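## Task

Move the cardboard tube lying on the desk into the tray on that same desk so it rests on the tray's floor, entirely within the tray's walls. At the end the tray has to sit flat with nearly all of its footprint on the desk. Open the gripper, pull the robot away, and make sure the robot neither topples nor ends up leaning. The tube must stay there without any support from the robot.

## Robot and tools

Robot: a wheeled base with a vertical column, a tilting head with two cameras, and two arms (left, right). Each arm has six revolute joints plus a two-finger gripper. Folded, as at the start, it is 0.73 m long, 0.62 m wide and 1.88 m tall, with its front 0.40 m ahead of the column. The base drives forward/back and turns in place; it cannot move sideways. Loose objects may occasionally get a small nudge from outside.

Frames: the base frame sits on the floor under the column, midway between the drive wheels: x forward, y left, z up, metres. left_hand and right_hand are reported in it, at the point where the fingers join; fingertips extend 8 mm further. The hand's z axis is the finger direction (quat_wxyz maps (0,0,1) onto it); its y axis runs along the opening. The odometry frame is the base frame as it was when the scene began.

execute_actions: argument actions is a list holding exactly one action, or empty (empty just reports state and images). An action may carry base, joints, or both, plus optional speeds; its motions start together. base takes one key only: translate_m (a relative drive in metres from where the base last measured itself, forward positive, -3 to 3) or rotate_rad (a relative turn in radians, left/counter-clockwise positive, -3.2 to 3.2). joints is a dictionary of absolute target angles by name, which may list any subset: head_tilt_rad (-0.61 to 1.308, 0 about level, positive down); left_joint1_rad to left_joint6_rad and right_joint1_rad to right_joint6_rad with ranges j1 -2.879..2.879, j2 0..3.141, j3 0..3.019, j4 -1.692..1.57, j5 -1.57..1.57 (positive swings the hand to the robot's right), j6 -2.094..2.094 (positive rolls clockwise seen from behind the hand); left_gripper_m and right_gripper_m are absolute fingertip gaps in metres, 0 to 0.093. speeds caps top speed for this action: translate_m 0.05-0.8 m/s, rotate_rad 0.1-1 rad/s (defaults are the maxima); it does not slow arms. Moves needing over 8.667 s are refused; any bad key or value refuses the whole call. Joints you omit may keep pushing toward earlier targets. cameras: list of cam_head_left, cam_head_right, cam_left_wrist, cam_right_wrist, nav_camera, or all; null/omitted means all, [] none.

wait: seconds from 0 to 10; returns state and images, commands nothing new.
zoom_image: camera name and region [x0, y0, x1, y1] in pixels of that camera's latest full image, at most 504x504.
finished_scene: scene is the current scene's number; ends it irreversibly and reports success.

Arm geometry (typical): with j1 at -1.57 (left) or 1.57 (right) and j5=j6=0 the arm moves in a forward vertical plane 0.23 m beside the column. Let a = j2 - 0.35, b = 1.05 + j2 - j3, c = b - j4 (c = 1.57 means fingers point down). Hand is then 0.12 + 0.39 sin a + 0.38 cos b + 0.25 cos c ahead and 1.46 + 0.39 cos a - 0.38 sin b - 0.25 sin c up. Example: j2,j3,j4 = 0.93, 0.78, 0.14 gives 0.60 ahead, 1.21 up. Real hands usually sit up to 5 cm lower and nearer the column (12 cm with heavy or far loads). Reach is about 1 m from the shoulder, lowest about 0.47 m up; the floor is out of reach. Fingers-down carrying: 3.2 kg near 0.4 m ahead; 2 kg to 0.6 m; 1 kg to 0.8 m (0.9-1.2 m up); light items under 0.2 kg can be held with fingers only 0.35 rad below level.

Gripper: fingers are 7 cm long; outer span is 1 cm over the opening at the tips, 5 cm at the base; body 10 x 7 cm; wrist camera sticks out 11 cm on one side. To grasp, command an opening smaller than the object; off_target is then expected. A reading staying 0.002 m or more above target means something is held. Small changes (under 0.03 rad, 0.08 for j2/j3) may not move a joint; approach contacts in 0.05 rad steps counted from your previous target.

Results: base_status and joint_status per motion: done, off_target, contact_stop (base only, wheel stalled), time_out, not_followed, limit_stop_at_motor_heat. joint command not followed with a cause line means a safety check withheld an arm's targets for nearness to the other arm, the body or an obstacle; back the moved joints off by at least 0.05 rad, or move the other arm. on_its_own reports uncommanded behaviour; held at is a target, not a position. base_odometry counts wheel turns; if turned_by_wheels and turned_by_imu disagree by over about 4 % and 0.05 rad, the base bumped or slipped. base_tilt is in degrees. motor_effort lists the wheels only, in percent. wheel_motors_off = 1 means overload shut the wheels off for 2 s. Joint torques and per-arm motor temperatures are also listed; MOTOR HOT warns at 85 °C, and at 100 °C that arm drops.

Avoid: arms striking or pressing on each other (a hard press ends the run); a stalled arm pushing for long (send its reported positions back as targets to relax it); desk edges between 0.30 and 1.20 m catching the column; after contact_stop, reverse 0.05 m before turning. Do not drop, slam or knock things over, and keep the tray flat on the desk.

Each tool is called after ">>>" in YAML: its name, and indented under it one key for each argument.

## Session

I'll start by looking at the current state and camera images.

>>> execute_actions:
  actions: []

Scene clock: 0.00 s.
Joint torques (N m, as the arm reports them, + toward a larger angle): no reading
Motor temperatures (°C, as the motors report them): left_arm=[30 28 29 28 29 30] | right_arm=[29 27 29 30 29 31]
base_odometry: x=+0.000 y=+0.000 heading=+0.000 (m, m, rad; odometry frame)
turned_by_wheels: +0.000 (rad since the last result)
turned_by_imu: +0.000 (rad since the last result)
base_tilt: forward=+0.0 right=+0.0 (deg)
base_status: not commanded
joint_positions: head_tilt_rad=+0.889 left_joint1_rad=-1.579 left_joint2_rad=+0.881 left_joint3_rad=+0.365 left_joint4_rad=-0.947 left_joint5_rad=+0.000 left_joint6_rad=+0.039 left_gripper_m=+0.094 right_joint1_rad=+1.569 right_joint2_rad=+0.865 right_joint3_rad=+0.399 right_joint4_rad=-0.974 right_joint5_rad=+0.039 right_joint6_rad=+0.039 right_gripper_m=+0.094
joint_status: not commanded
wheel_motors_off: 0
motor_effort: left_wheel=+0 right_wheel=+2 (%)
left_hand: x=+0.1247 y=+0.2231 z=+1.2602 quat_wxyz=(+0.452, -0.021, -0.892, +0.011) (m; base frame)
right_hand: x=+0.1421 y=-0.2325 z=+1.2595 quat_wxyz=(+0.441, -0.009, -0.897, +0.027) (m; base frame)
pictures: cam_head_left, cam_head_right, cam_left_wrist, cam_right_wrist, nav_camera
Images, in order (width x height): cam_head_left 896x504, cam_head_right 896x504, cam_left_wrist 504x504, cam_right_wrist 504x504, nav_camera 896x504.

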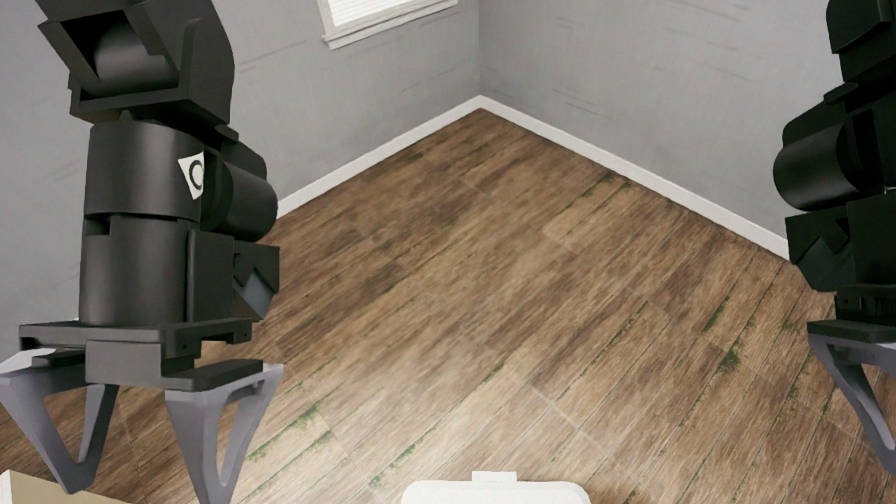

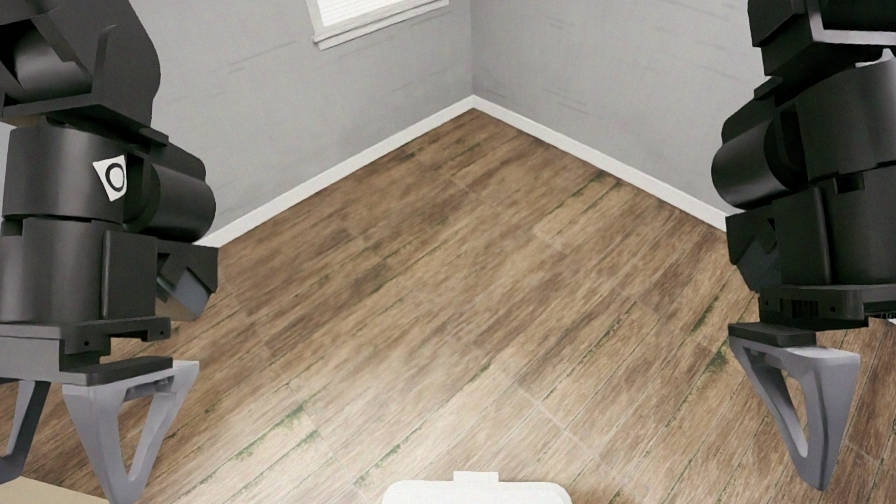

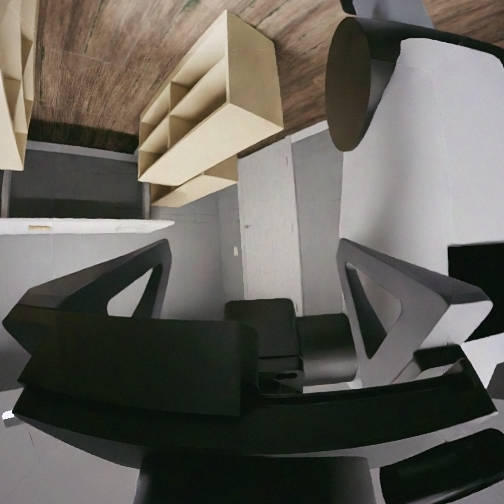

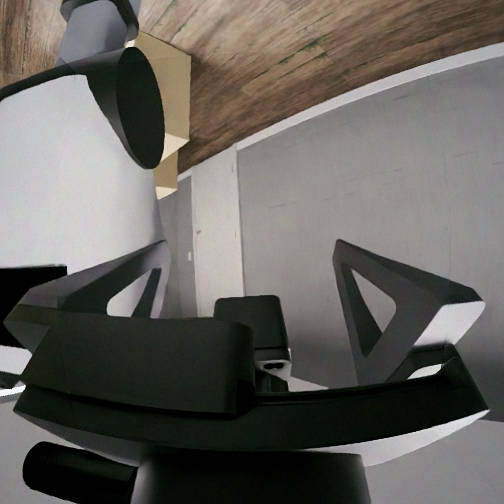

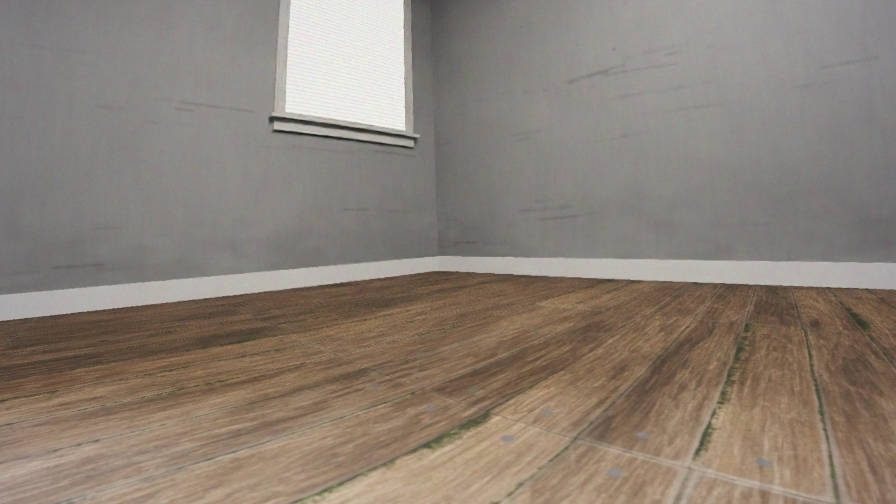

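>>> zoom_image:
  camera: "cam_left_wrist"
  region: [0, 0, 300, 300]

Region (0, 0, 300, 300) of cam_left_wrist's 504x504 image, scaled by 1.680, with more detail than that image has.

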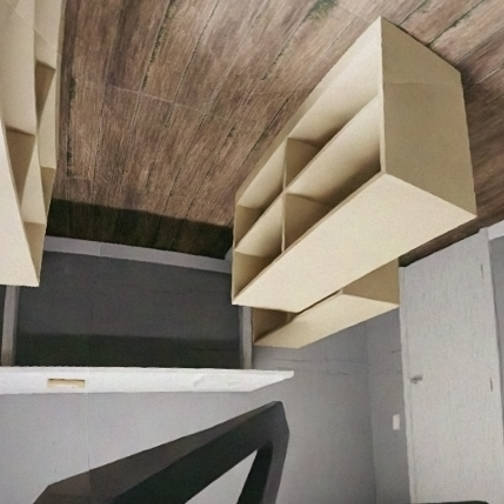

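>>> execute_actions:
  actions:
    - {"base": {"rotate_rad": 2.33}, "joints": {"head_tilt_rad": 0.45}}
  cameras: ["cam_head_left", "cam_head_right", "nav_camera"]

Scene clock: 36.97 s.
Joint torques (N m, as the arm reports them, + toward a larger angle): left_arm=[-0.59 -7.71 -0.94 -1.19 -0.07  0.04] | right_arm=[ 1.47 -4.52 -0.84 -1.42 -0.02  0.  ]
Motor temperatures (°C, as the motors report them): left_arm=[30 28 29 28 29 30] | right_arm=[29 28 29 30 29 31]
base_odometry: x=+0.000 y=+0.000 heading=+2.329 (m, m, rad; odometry frame)
turned_by_wheels: +2.329 (rad since the last result)
turned_by_imu: +2.327 (rad since the last result)
base_tilt: forward=+0.0 right=+0.0 (deg)
base_status: done
joint_positions: head_tilt_rad=+0.469 left_joint1_rad=-1.579 left_joint2_rad=+0.881 left_joint3_rad=+0.365 left_joint4_rad=-0.947 left_joint5_rad=+0.000 left_joint6_rad=+0.039 left_gripper_m=+0.094 right_joint1_rad=+1.569 right_joint2_rad=+0.865 right_joint3_rad=+0.399 right_joint4_rad=-0.974 right_joint5_rad=+0.039 right_joint6_rad=+0.039 right_gripper_m=+0.094
joint_status: all done
wheel_motors_off: 0
motor_effort: left_wheel=-5(44) right_wheel=+6(38) (%)
left_hand: x=+0.1247 y=+0.2231 z=+1.2602 quat_wxyz=(+0.452, -0.021, -0.892, +0.011) (m; base frame)
right_hand: x=+0.1421 y=-0.2325 z=+1.2595 quat_wxyz=(+0.441, -0.009, -0.897, +0.027) (m; base frame)
pictures: cam_head_left, cam_head_right, nav_camera
camera_calibration (this result's frames):
cam_head_left: T_world_to_cam=[[0.0668488, -0.996246, -0.0549965, 0.107925], [-0.434442, 0.0205578, -0.900465, 1.40568], [0.898216, 0.0840878, -0.431437, 0.536761], [0, 0, 0, 1]] pos_world=[0.121345, 0.0334868, 1.50328]
cam_head_right: T_world_to_cam=[[0.065234, -0.996837, -0.0453864, 0.0425084], [-0.434015, 0.0126122, -0.900818, 1.4068], [0.898541, 0.0784623, -0.431819, 0.533958], [0, 0, 0, 1]] pos_world=[0.128014, -0.0172644, 1.49977]
Images, in order (width x height): cam_head_left 896x504, cam_head_right 896x504, nav_camera 896x504.

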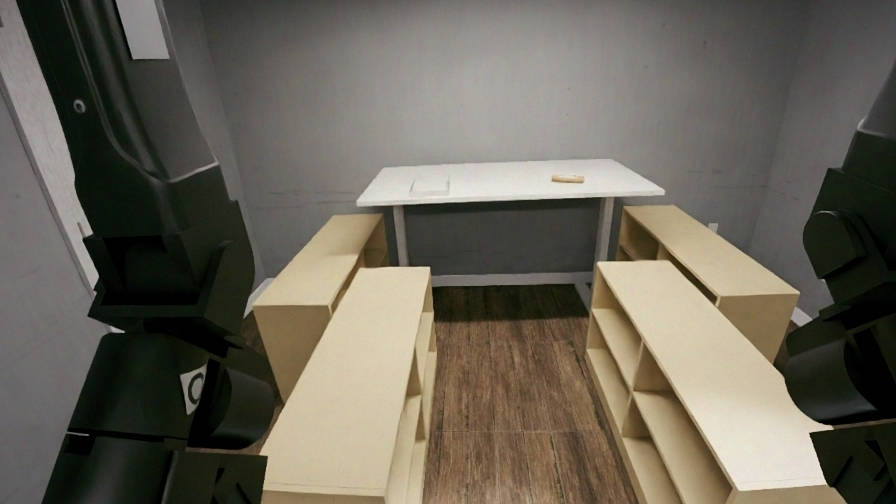

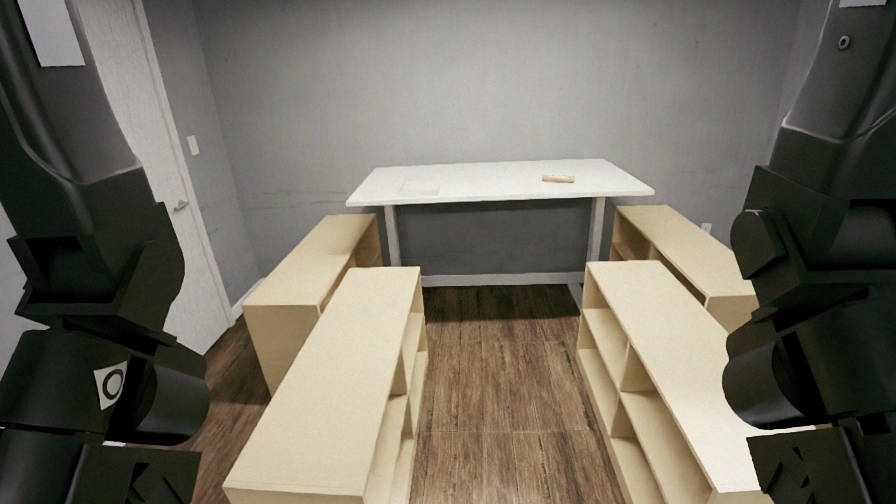

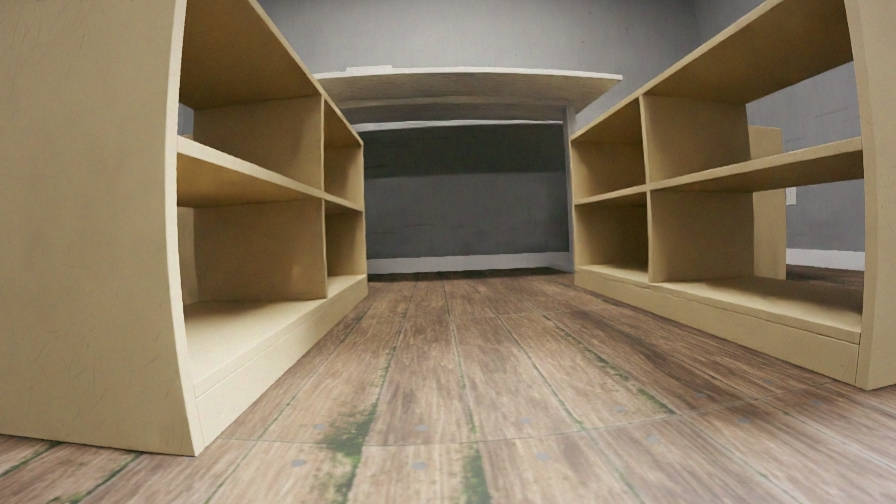

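>>> zoom_image:
  camera: "cam_head_left"
  region: [340, 140, 680, 380]

>>> zoom_image:
  camera: "cam_head_left"
  region: [380, 150, 620, 220]

Region (340, 140, 680, 380) of cam_head_left's 896x504 image, scaled by 1.482, with more detail than that image has; it fills the top 356 rows of this view, and the rest is white.

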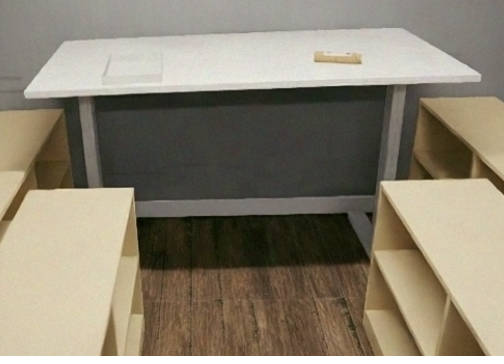

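Region (380, 150, 620, 220) of cam_head_left's 896x504 image, scaled by 2.100, with more detail than that image has; it fills the top 147 rows of this view, and the rest is white.

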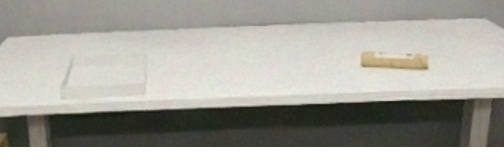

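>>> execute_actions:
  actions:
    - {"base": {"rotate_rad": -0.17}, "joints": {"head_tilt_rad": 1.25}}
  cameras: ["cam_head_left", "nav_camera"]

Scene clock: 116.07 s.
Joint torques (N m, as the arm reports them, + toward a larger angle): left_arm=[-0.28 -7.64 -0.98 -1.21 -0.09  0.03] | right_arm=[ 1.82 -4.83 -0.61 -1.42 -0.03  0.03]
Motor temperatures (°C, as the motors report them): left_arm=[30 29 29 28 29 30] | right_arm=[29 28 29 30 29 31]
base_odometry: x=+0.000 y=+0.000 heading=+2.160 (m, m, rad; odometry frame)
turned_by_wheels: -0.169 (rad since the last result)
turned_by_imu: -0.171 (rad since the last result)
base_tilt: forward=+0.0 right=+0.0 (deg)
base_status: done
joint_positions: head_tilt_rad=+1.247 left_joint1_rad=-1.579 left_joint2_rad=+0.881 left_joint3_rad=+0.365 left_joint4_rad=-0.947 left_joint5_rad=+0.000 left_joint6_rad=+0.039 left_gripper_m=+0.094 right_joint1_rad=+1.569 right_joint2_rad=+0.865 right_joint3_rad=+0.399 right_joint4_rad=-0.974 right_joint5_rad=+0.039 right_joint6_rad=+0.039 right_gripper_m=+0.094
joint_status: all done
wheel_motors_off: 0
motor_effort: left_wheel=+5(22) right_wheel=-5(23) (%)
left_hand: x=+0.1247 y=+0.2231 z=+1.2602 quat_wxyz=(+0.452, -0.021, -0.892, +0.011) (m; base frame)
right_hand: x=+0.1421 y=-0.2325 z=+1.2595 quat_wxyz=(+0.441, -0.009, -0.897, +0.027) (m; base frame)
pictures: cam_head_left, nav_camera
camera_calibration (this result's frames):
cam_head_left: T_world_to_cam=[[0.00898237, -0.996246, -0.086097, 0.158713], [-0.941597, 0.0205578, -0.336113, 0.561937], [0.336622, 0.0840878, -0.937878, 1.34476], [0, 0, 0, 1]] pos_world=[0.0750168, 0.0334868, 1.46376]
Images, in order (width x height): cam_head_left 896x504, nav_camera 896x504.

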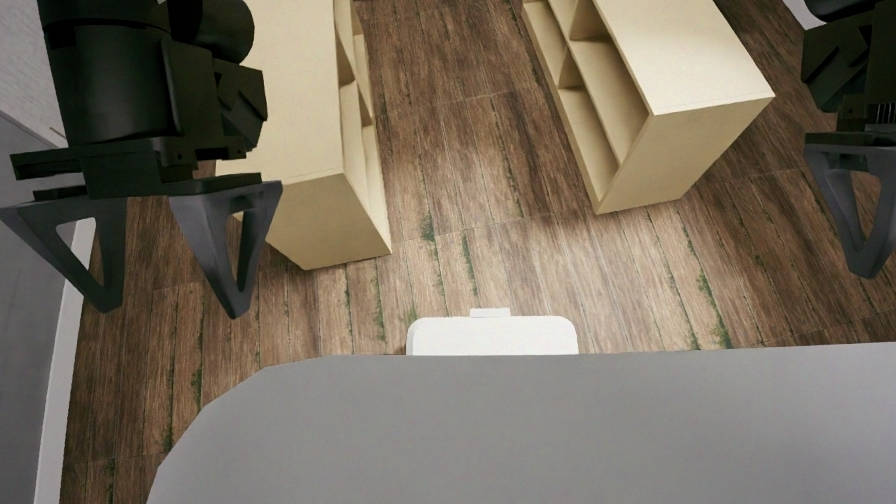

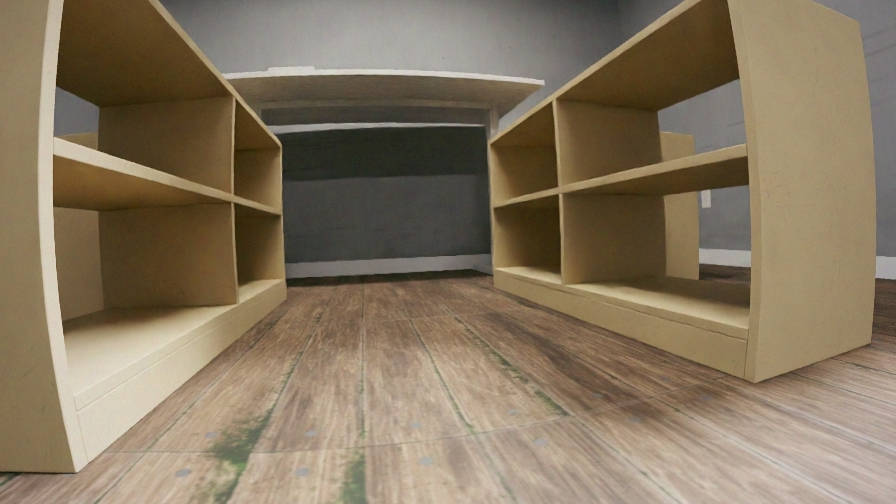

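>>> execute_actions:
  actions:
    - {"base": {"translate_m": 0.83}, "joints": {"head_tilt_rad": 0.9}}
  cameras: ["cam_head_left", "nav_camera"]

Scene clock: 162.83 s.
Joint torques (N m, as the arm reports them, + toward a larger angle): left_arm=[-0.64 -7.76 -1.15 -1.12 -0.09  0.03] | right_arm=[ 2.07 -4.91 -0.7  -1.36 -0.03  0.01]
Motor temperatures (°C, as the motors report them): left_arm=[30 29 29 28 29 30] | right_arm=[29 28 29 30 29 31]
base_odometry: x=-0.462 y=+0.690 heading=+2.161 (m, m, rad; odometry frame)
turned_by_wheels: +0.001 (rad since the last result)
turned_by_imu: -0.002 (rad since the last result)
base_tilt: forward=+0.0 right=+0.0 (deg)
base_status: done
joint_positions: head_tilt_rad=+0.914 left_joint1_rad=-1.579 left_joint2_rad=+0.881 left_joint3_rad=+0.368 left_joint4_rad=-0.947 left_joint5_rad=+0.000 left_joint6_rad=+0.039 left_gripper_m=+0.094 right_joint1_rad=+1.569 right_joint2_rad=+0.864 right_joint3_rad=+0.401 right_joint4_rad=-0.974 right_joint5_rad=+0.039 right_joint6_rad=+0.039 right_gripper_m=+0.094
joint_status: all done
wheel_motors_off: 0
motor_effort: left_wheel=+1(65) right_wheel=-1(52) (%)
left_hand: x=+0.1259 y=+0.2231 z=+1.2597 quat_wxyz=(+0.451, -0.021, -0.892, +0.011) (m; base frame)
right_hand: x=+0.1432 y=-0.2325 z=+1.2592 quat_wxyz=(+0.440, -0.009, -0.897, +0.027) (m; base frame)
pictures: cam_head_left, nav_camera
camera_calibration (this result's frames):
cam_head_left: T_world_to_cam=[[0.0366414, -0.996246, -0.0784269, 0.145518], [-0.77993, 0.0205578, -0.625529, 0.999553], [0.624793, 0.0840878, -0.776249, 1.08144], [0, 0, 0, 1]] pos_world=[0.0985714, 0.0334868, 1.47613]
Images, in order (width x height): cam_head_left 896x504, nav_camera 896x504.

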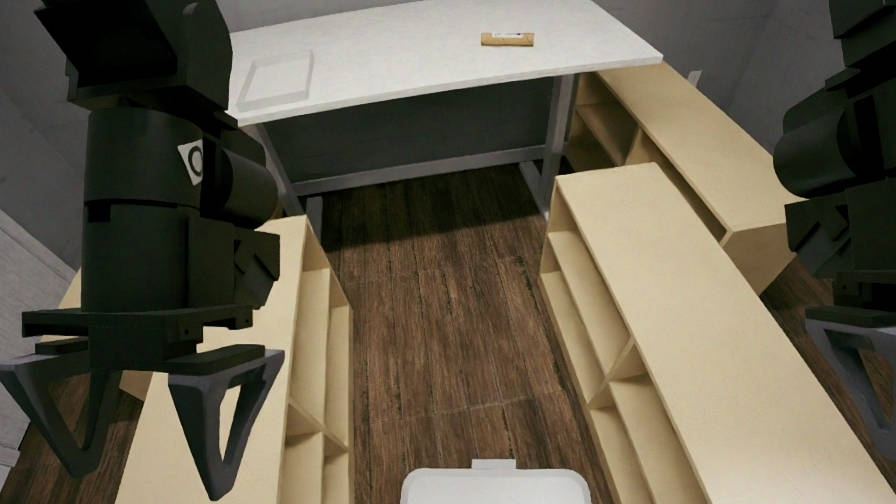

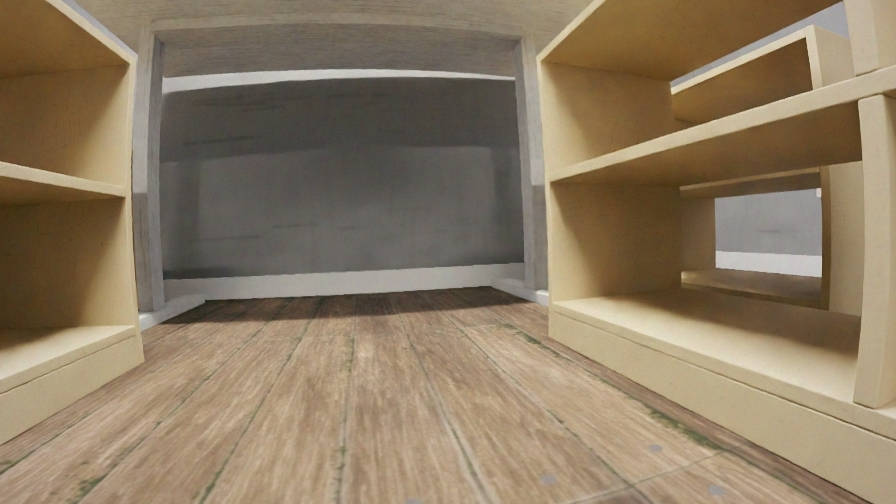

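>>> execute_actions:
  actions:
    - {"base": {"rotate_rad": 0.17}, "joints": {"head_tilt_rad": 0.75}}
  cameras: ["cam_head_left", "cam_head_right", "nav_camera"]

Scene clock: 167.20 s.
Joint torques (N m, as the arm reports them, + toward a larger angle): left_arm=[-0.68 -7.64 -1.1  -1.09 -0.09  0.05] | right_arm=[ 1.47 -4.75 -0.85 -1.45 -0.04  0.04]
Motor temperatures (°C, as the motors report them): left_arm=[30 29 29 28 29 30] | right_arm=[29 28 29 30 29 31]
base_odometry: x=-0.462 y=+0.690 heading=+2.329 (m, m, rad; odometry frame)
turned_by_wheels: +0.168 (rad since the last result)
turned_by_imu: +0.165 (rad since the last result)
base_tilt: forward=+0.0 right=+0.0 (deg)
base_status: done
joint_positions: head_tilt_rad=+0.766 left_joint1_rad=-1.579 left_joint2_rad=+0.881 left_joint3_rad=+0.368 left_joint4_rad=-0.947 left_joint5_rad=+0.000 left_joint6_rad=+0.039 left_gripper_m=+0.094 right_joint1_rad=+1.569 right_joint2_rad=+0.864 right_joint3_rad=+0.401 right_joint4_rad=-0.974 right_joint5_rad=+0.039 right_joint6_rad=+0.039 right_gripper_m=+0.094
joint_status: all done
wheel_motors_off: 0
motor_effort: left_wheel=-1(53) right_wheel=+0(38) (%)
left_hand: x=+0.1259 y=+0.2231 z=+1.2597 quat_wxyz=(+0.451, -0.021, -0.892, +0.011) (m; base frame)
right_hand: x=+0.1429 y=-0.2325 z=+1.2592 quat_wxyz=(+0.440, -0.009, -0.897, +0.027) (m; base frame)
pictures: cam_head_left, cam_head_right, nav_camera
camera_calibration (this result's frames):
cam_head_left: T_world_to_cam=[[0.0477648, -0.996246, -0.0721935, 0.135362], [-0.679579, 0.0205578, -0.733314, 1.16052], [0.732046, 0.0840878, -0.676046, 0.921768], [0, 0, 0, 1]] pos_world=[0.107427, 0.0334868, 1.48396]
cam_head_right: T_world_to_cam=[[0.0490415, -0.996837, -0.0625327, 0.0697233], [-0.679274, 0.0126122, -0.733776, 1.16181], [0.732244, 0.0784623, -0.676507, 0.919092], [0, 0, 0, 1]] pos_world=[0.112771, -0.0172644, 1.47864]
Images, in order (width x height): cam_head_left 896x504, cam_head_right 896x504, nav_camera 896x504.

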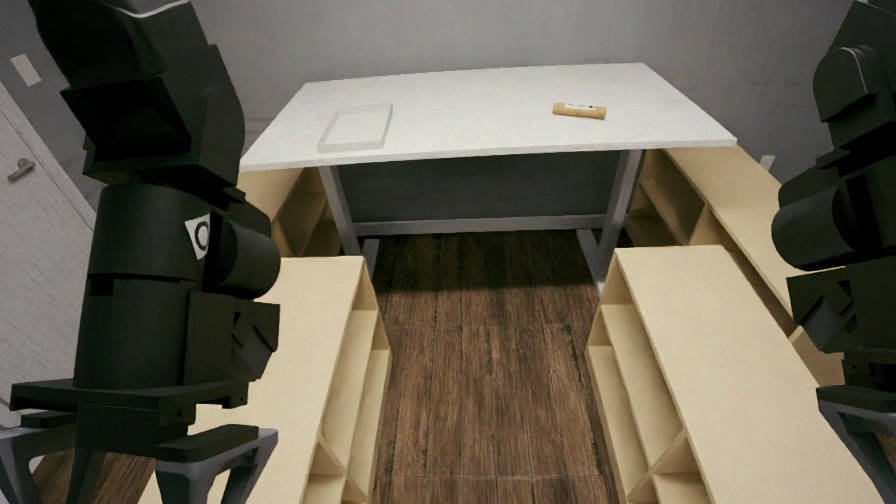

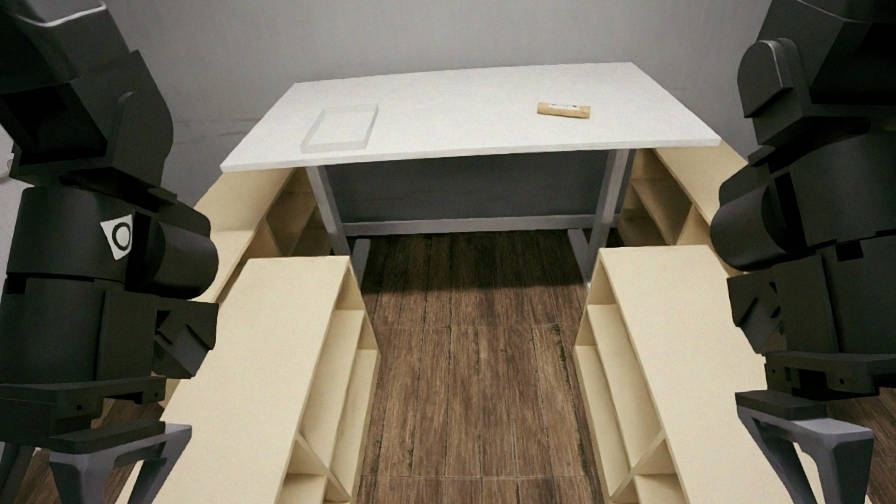

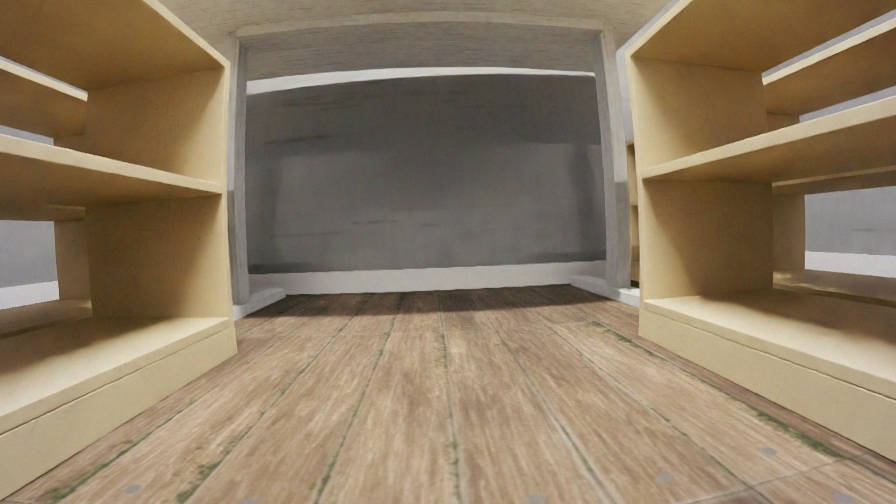

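>>> zoom_image:
  camera: "cam_head_left"
  region: [290, 80, 430, 180]

>>> zoom_image:
  camera: "cam_head_left"
  region: [520, 70, 660, 170]

Region (290, 80, 430, 180) of cam_head_left's 896x504 image, scaled by 3.600, with more detail than that image has; it fills the top 360 rows of this view, and the rest is white.

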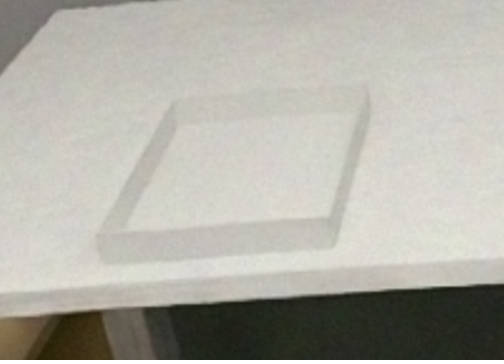

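Region (520, 70, 660, 170) of cam_head_left's 896x504 image, scaled by 3.600, with more detail than that image has; it fills the top 360 rows of this view, and the rest is white.

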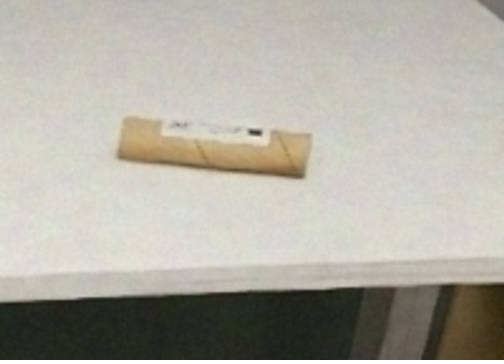

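>>> execute_actions:
  actions:
    - {"base": {"translate_m": 0.87}, "joints": {"head_tilt_rad": 0.95, "left_joint2_rad": 1.18, "left_joint3_rad": 1.06, "left_joint4_rad": -0.38, "left_joint6_rad": 1.2}}

Scene clock: 290.17 s.
Joint torques (N m, as the arm reports them, + toward a larger angle): left_arm=[ -0.98 -18.25   3.81   0.48   0.02   0.11] | right_arm=[ 1.54 -4.64 -0.99 -1.35  0.01  0.01]
Motor temperatures (°C, as the motors report them): left_arm=[30 29 29 28 29 30] | right_arm=[29 29 29 30 29 31]
base_odometry: x=-1.061 y=+1.322 heading=+2.329 (m, m, rad; odometry frame)
turned_by_wheels: +0.000 (rad since the last result)
turned_by_imu: -0.003 (rad since the last result)
base_tilt: forward=+0.0 right=+0.0 (deg)
base_status: done
joint_positions: head_tilt_rad=+0.951 left_joint1_rad=-1.579 left_joint2_rad=+1.179 left_joint3_rad=+1.056 left_joint4_rad=-0.384 left_joint5_rad=+0.000 left_joint6_rad=+1.192 left_gripper_m=+0.094 right_joint1_rad=+1.569 right_joint2_rad=+0.864 right_joint3_rad=+0.401 right_joint4_rad=-0.974 right_joint5_rad=+0.039 right_joint6_rad=+0.039 right_gripper_m=+0.094
joint_status: all done
wheel_motors_off: 0
motor_effort: left_wheel=+0(60) right_wheel=+0(41) (%)
left_hand: x=+0.5614 y=+0.2204 z=+1.1175 quat_wxyz=(-0.009, -0.563, -0.826, -0.002) (m; base frame)
right_hand: x=+0.1432 y=-0.2325 z=+1.2592 quat_wxyz=(+0.440, -0.009, -0.897, +0.027) (m; base frame)
pictures: cam_head_left, cam_head_right, cam_left_wrist, cam_right_wrist, nav_camera
camera_calibration (this result's frames):
cam_head_left: T_world_to_cam=[[0.0336841, -0.996246, -0.0797418, 0.147691], [-0.802768, 0.0205578, -0.595937, 0.955123], [0.595339, 0.0840878, -0.799062, 1.11805], [0, 0, 0, 1]] pos_world=[0.0961499, 0.0334868, 1.47436]
cam_head_right: T_world_to_cam=[[0.0367145, -0.996837, -0.0704802, 0.0825788], [-0.802553, 0.0126122, -0.596447, 0.956492], [0.59545, 0.0784623, -0.799552, 1.11542], [0, 0, 0, 1]] pos_world=[0.100427, -0.0172644, 1.46815]
cam_left_wrist: T_world_to_cam=[[-0.937664, -0.346772, -0.0231482, 0.633844], [-0.294134, 0.756325, 0.584344, -0.647489], [-0.185127, 0.554727, -0.811176, 1.01445], [0, 0, 0, 1]] pos_world=[0.591686, 0.146769, 1.21593]
cam_right_wrist: T_world_to_cam=[[0.0138806, -0.998741, 0.0482059, -0.292084], [-0.0386364, 0.0476389, 0.998117, -1.23913], [-0.999157, -0.015717, -0.0379265, 0.310862], [0, 0, 0, 1]] pos_world=[0.266778, -0.2278, 1.26267]
Images, in order (width x height): cam_head_left 896x504, cam_head_right 896x504, cam_left_wrist 504x504, cam_right_wrist 504x504, nav_camera 896x504.

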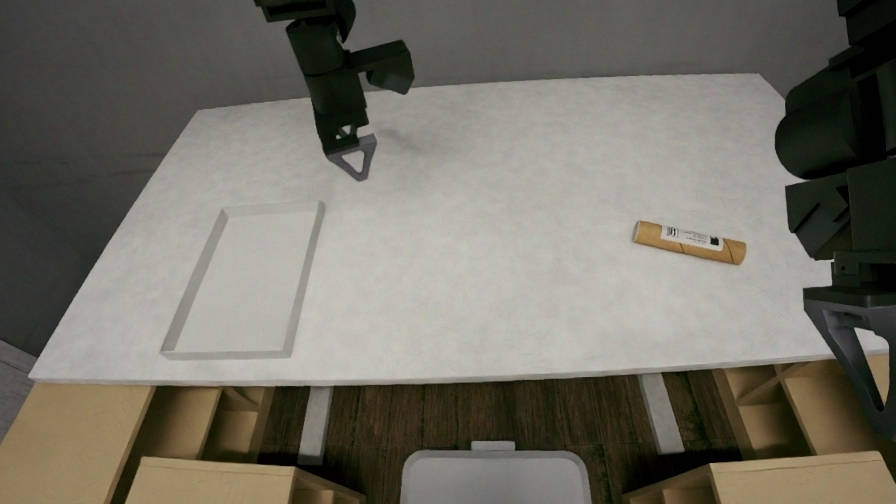

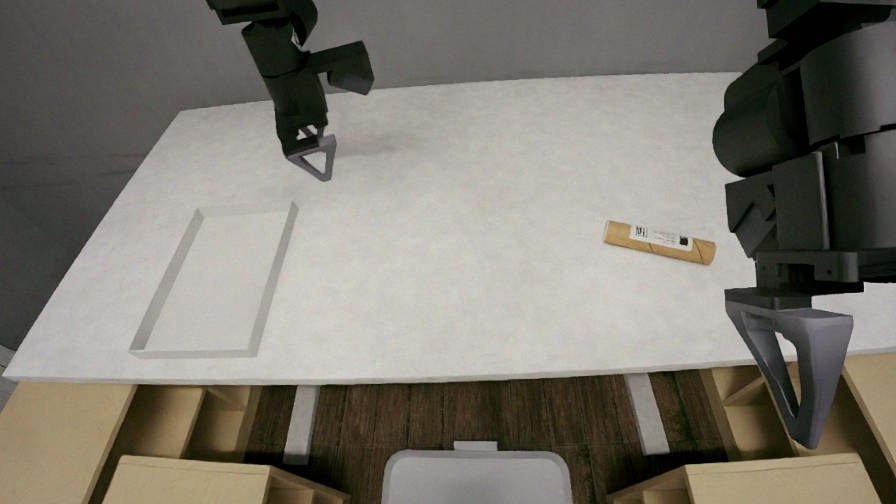

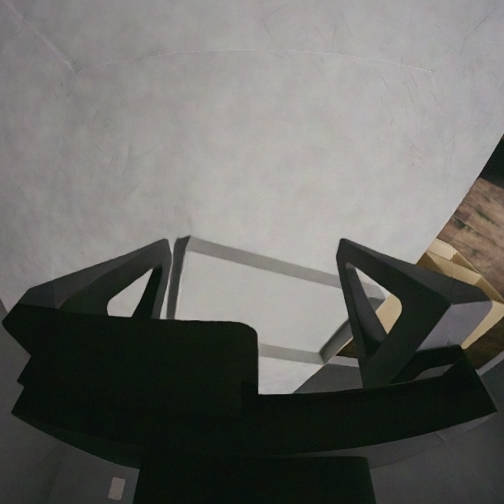

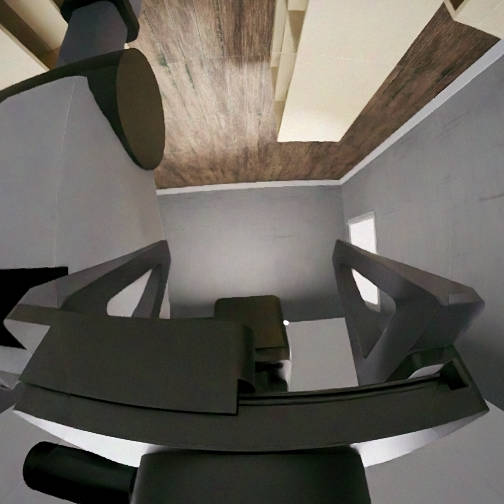

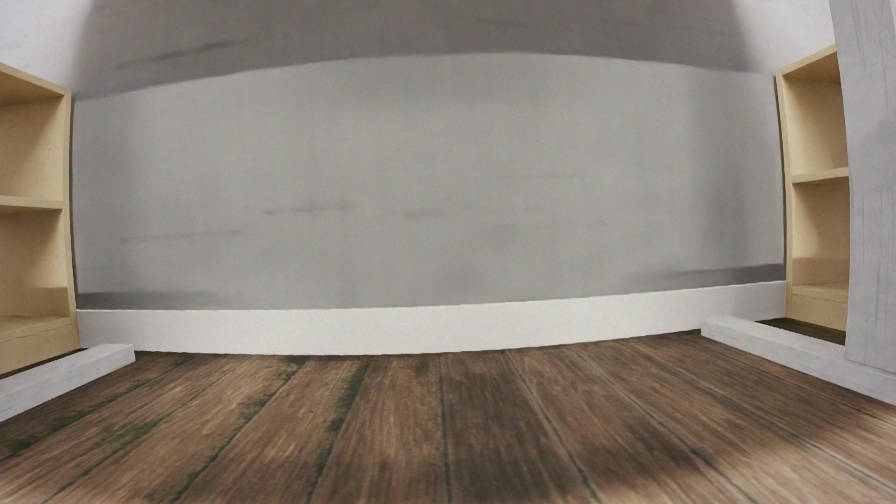

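>>> zoom_image:
  camera: "cam_head_left"
  region: [610, 190, 770, 290]

>>> zoom_image:
  camera: "cam_head_right"
  region: [580, 190, 740, 290]

>>> zoom_image:
  camera: "cam_head_left"
  region: [140, 180, 350, 390]

Region (610, 190, 770, 290) of cam_head_left's 896x504 image, scaled by 3.150, with more detail than that image has; it fills the top 315 rows of this view, and the rest is white.

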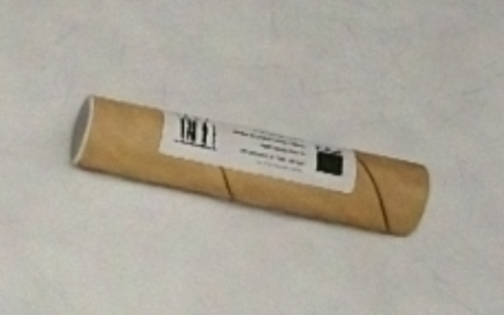

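Region (580, 190, 740, 290) of cam_head_right's 896x504 image, scaled by 3.150, with more detail than that image has; it fills the top 315 rows of this view, and the rest is white.

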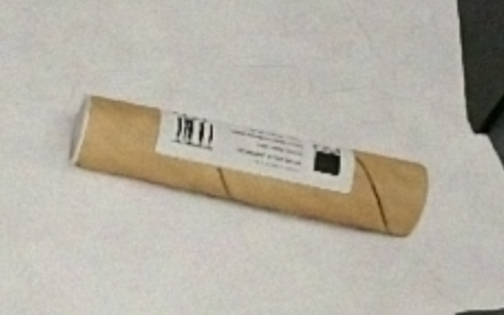

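Region (140, 180, 350, 390) of cam_head_left's 896x504 image, scaled by 2.400, with more detail than that image has.

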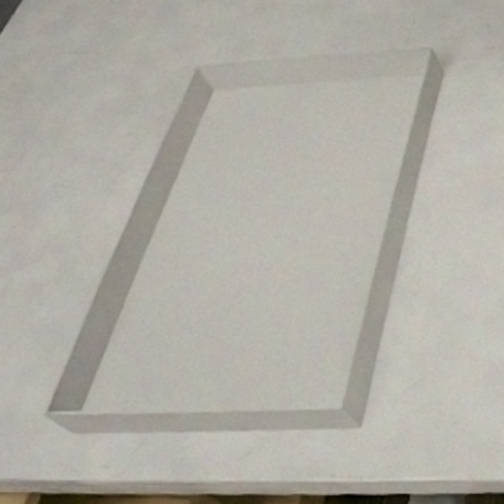

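>>> zoom_image:
  camera: "cam_left_wrist"
  region: [150, 200, 410, 400]

Region (150, 200, 410, 400) of cam_left_wrist's 504x504 image, scaled by 1.938, with more detail than that image has; it fills the top 388 rows of this view, and the rest is white.

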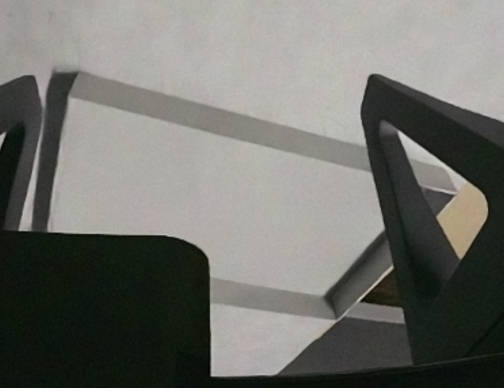

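>>> execute_actions:
  actions:
    - {"base": {"rotate_rad": -0.4}, "speeds": {"rotate_rad": 0.4}, "joints": {"left_joint1_rad": -2.211, "left_joint2_rad": 1.652, "left_joint3_rad": 1.557, "left_joint4_rad": -0.526, "left_joint5_rad": -0.544, "left_joint6_rad": 1.11}}
  cameras: ["cam_head_left", "cam_head_right", "cam_left_wrist"]

Scene clock: 397.10 s.
Joint torques (N m, as the arm reports them, + toward a larger angle): left_arm=[ -7.1  -20.81   5.1   -0.16  -0.16  -0.05] | right_arm=[ 1.2  -4.42 -0.98 -1.33 -0.02 -0.02]
Motor temperatures (°C, as the motors report them): left_arm=[30 33 30 28 29 30] | right_arm=[29 29 29 30 29 31]
base_odometry: x=-1.061 y=+1.322 heading=+1.931 (m, m, rad; odometry frame)
turned_by_wheels: -0.399 (rad since the last result)
turned_by_imu: -0.398 (rad since the last result)
base_tilt: forward=+0.0 right=+0.0 (deg)
base_status: done
joint_positions: head_tilt_rad=+0.951 left_joint1_rad=-2.231 left_joint2_rad=+1.664 left_joint3_rad=+1.536 left_joint4_rad=-0.515 left_joint5_rad=-0.540 left_joint6_rad=+1.116 left_gripper_m=+0.094 right_joint1_rad=+1.569 right_joint2_rad=+0.864 right_joint3_rad=+0.400 right_joint4_rad=-0.974 right_joint5_rad=+0.039 right_joint6_rad=+0.039 right_gripper_m=+0.094
joint_status: all done
wheel_motors_off: 0
motor_effort: left_wheel=+2(41) right_wheel=-4(61) (%)
left_hand: x=+0.5724 y=-0.1232 z=+1.0572 quat_wxyz=(+0.001, -0.679, -0.734, +0.011) (m; base frame)
right_hand: x=+0.1427 y=-0.2325 z=+1.2593 quat_wxyz=(+0.441, -0.009, -0.897, +0.027) (m; base frame)
pictures: cam_head_left, cam_head_right, cam_left_wrist
camera_calibration (this result's frames):
cam_head_left: T_world_to_cam=[[0.0336841, -0.996246, -0.0797418, 0.147691], [-0.802768, 0.0205578, -0.595937, 0.955123], [0.595339, 0.0840878, -0.799062, 1.11805], [0, 0, 0, 1]] pos_world=[0.0961499, 0.0334868, 1.47436]
cam_head_right: T_world_to_cam=[[0.0367145, -0.996837, -0.0704802, 0.0825788], [-0.802553, 0.0126122, -0.596447, 0.956492], [0.59545, 0.0784623, -0.799552, 1.11542], [0, 0, 0, 1]] pos_world=[0.100427, -0.0172644, 1.46815]
cam_left_wrist: T_world_to_cam=[[-0.998365, -0.056702, 0.00725507, 0.561949], [-0.0418501, 0.81145, 0.582922, -0.485199], [-0.03894, 0.581665, -0.812496, 1.07927], [0, 0, 0, 1]] pos_world=[0.582751, -0.202197, 1.15566]
Images, in order (width x height): cam_head_left 896x504, cam_head_right 896x504, cam_left_wrist 504x504.

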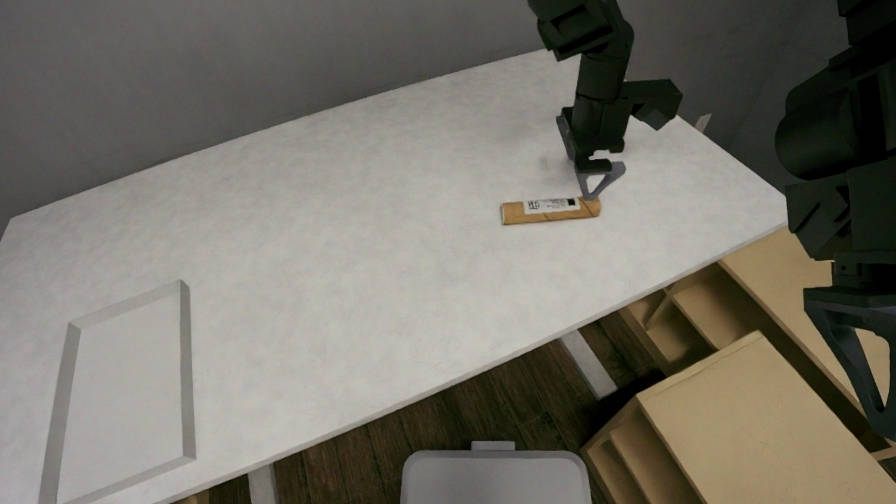

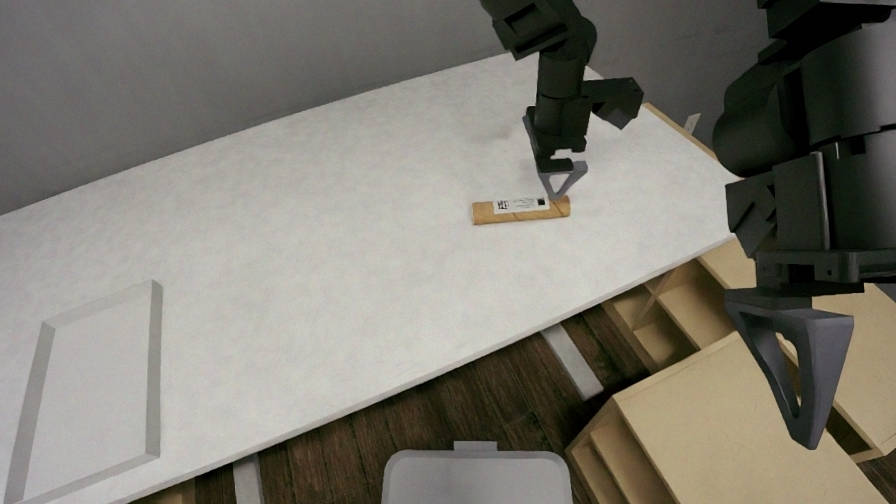

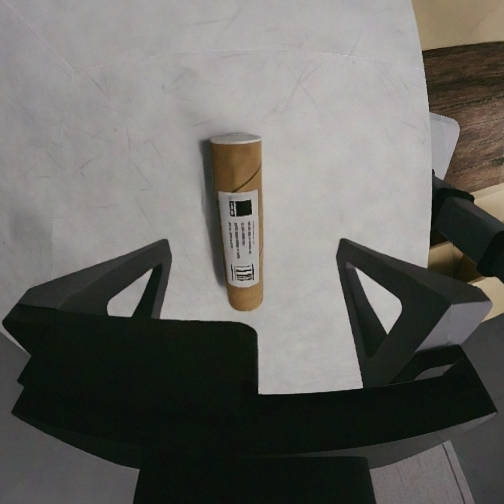

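>>> zoom_image:
  camera: "cam_left_wrist"
  region: [150, 120, 360, 330]

Region (150, 120, 360, 330) of cam_left_wrist's 504x504 image, scaled by 2.400, with more detail than that image has.

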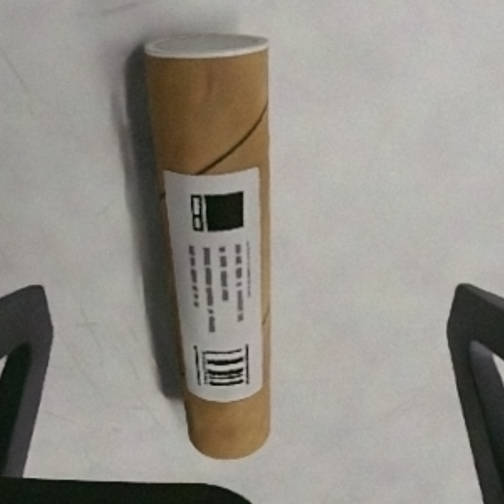

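>>> execute_actions:
  actions:
    - {"joints": {"left_joint1_rad": -2.10, "left_joint2_rad": 1.71, "left_joint3_rad": 1.565, "left_joint4_rad": -0.42, "left_joint5_rad": -0.463, "left_joint6_rad": 1.2}}
  cameras: ["cam_head_left", "cam_left_wrist"]

Scene clock: 465.47 s.
Joint torques (N m, as the arm reports them, + toward a larger angle): left_arm=[ -8.75 -19.3    4.87   0.79   0.13   0.12] | right_arm=[ 1.63 -4.82 -0.89 -1.24  0.   -0.01]
Motor temperatures (°C, as the motors report them): left_arm=[31 34 31 28 29 30] | right_arm=[29 29 29 30 29 31]
base_odometry: x=-1.061 y=+1.322 heading=+1.931 (m, m, rad; odometry frame)
turned_by_wheels: +0.000 (rad since the last result)
turned_by_imu: -0.001 (rad since the last result)
base_tilt: forward=+0.0 right=+0.0 (deg)
base_status: not commanded
joint_positions: head_tilt_rad=+0.951 left_joint1_rad=-2.089 left_joint2_rad=+1.699 left_joint3_rad=+1.545 left_joint4_rad=-0.432 left_joint5_rad=-0.466 left_joint6_rad=+1.193 left_gripper_m=+0.094 right_joint1_rad=+1.569 right_joint2_rad=+0.864 right_joint3_rad=+0.400 right_joint4_rad=-0.974 right_joint5_rad=+0.039 right_joint6_rad=+0.039 right_gripper_m=+0.094
joint_status: all done
wheel_motors_off: 0
motor_effort: left_wheel=+5(6) right_wheel=-8(8) (%)
left_hand: x=+0.5962 y=-0.0571 z=+1.0033 quat_wxyz=(+0.005, -0.670, -0.742, -0.010) (m; base frame)
right_hand: x=+0.1427 y=-0.2325 z=+1.2593 quat_wxyz=(+0.441, -0.009, -0.897, +0.027) (m; base frame)
pictures: cam_head_left, cam_left_wrist
camera_calibration (this result's frames):
cam_head_left: T_world_to_cam=[[0.0336841, -0.996246, -0.0797418, 0.147691], [-0.802768, 0.0205578, -0.595937, 0.955123], [0.595339, 0.0840878, -0.799062, 1.11805], [0, 0, 0, 1]] pos_world=[0.0961499, 0.0334868, 1.47436]
cam_left_wrist: T_world_to_cam=[[-0.996644, -0.0796299, -0.0189908, 0.613809], [-0.0746155, 0.788193, 0.610889, -0.516281], [-0.0336766, 0.610255, -0.791489, 0.975266], [0, 0, 0, 1]] pos_world=[0.60607, -0.139355, 1.09896]
Images, in order (width x height): cam_head_left 896x504, cam_left_wrist 504x504.

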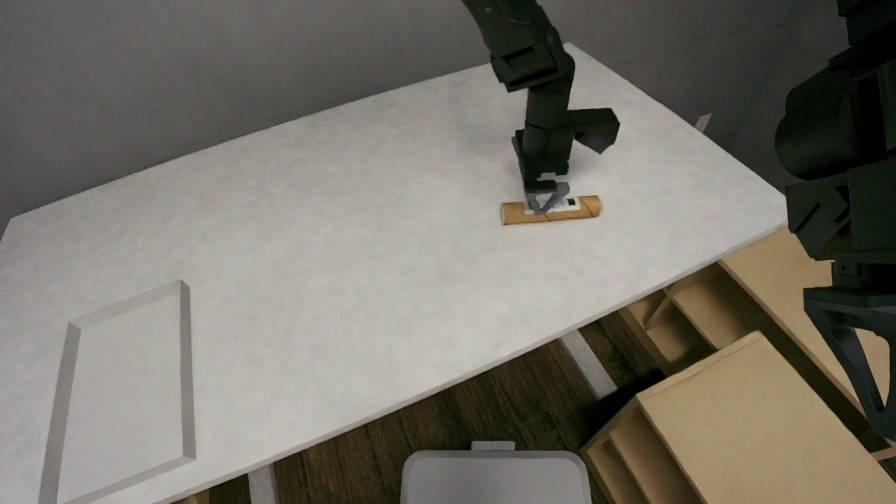

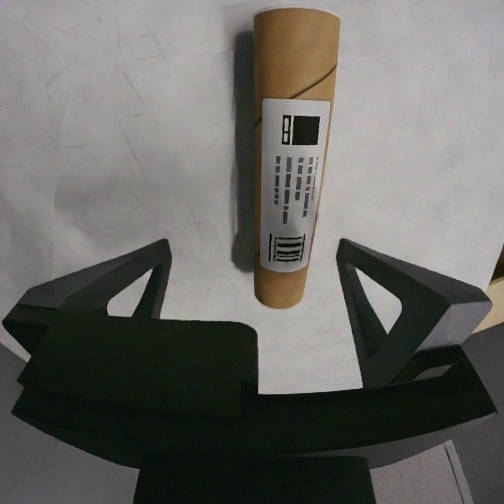

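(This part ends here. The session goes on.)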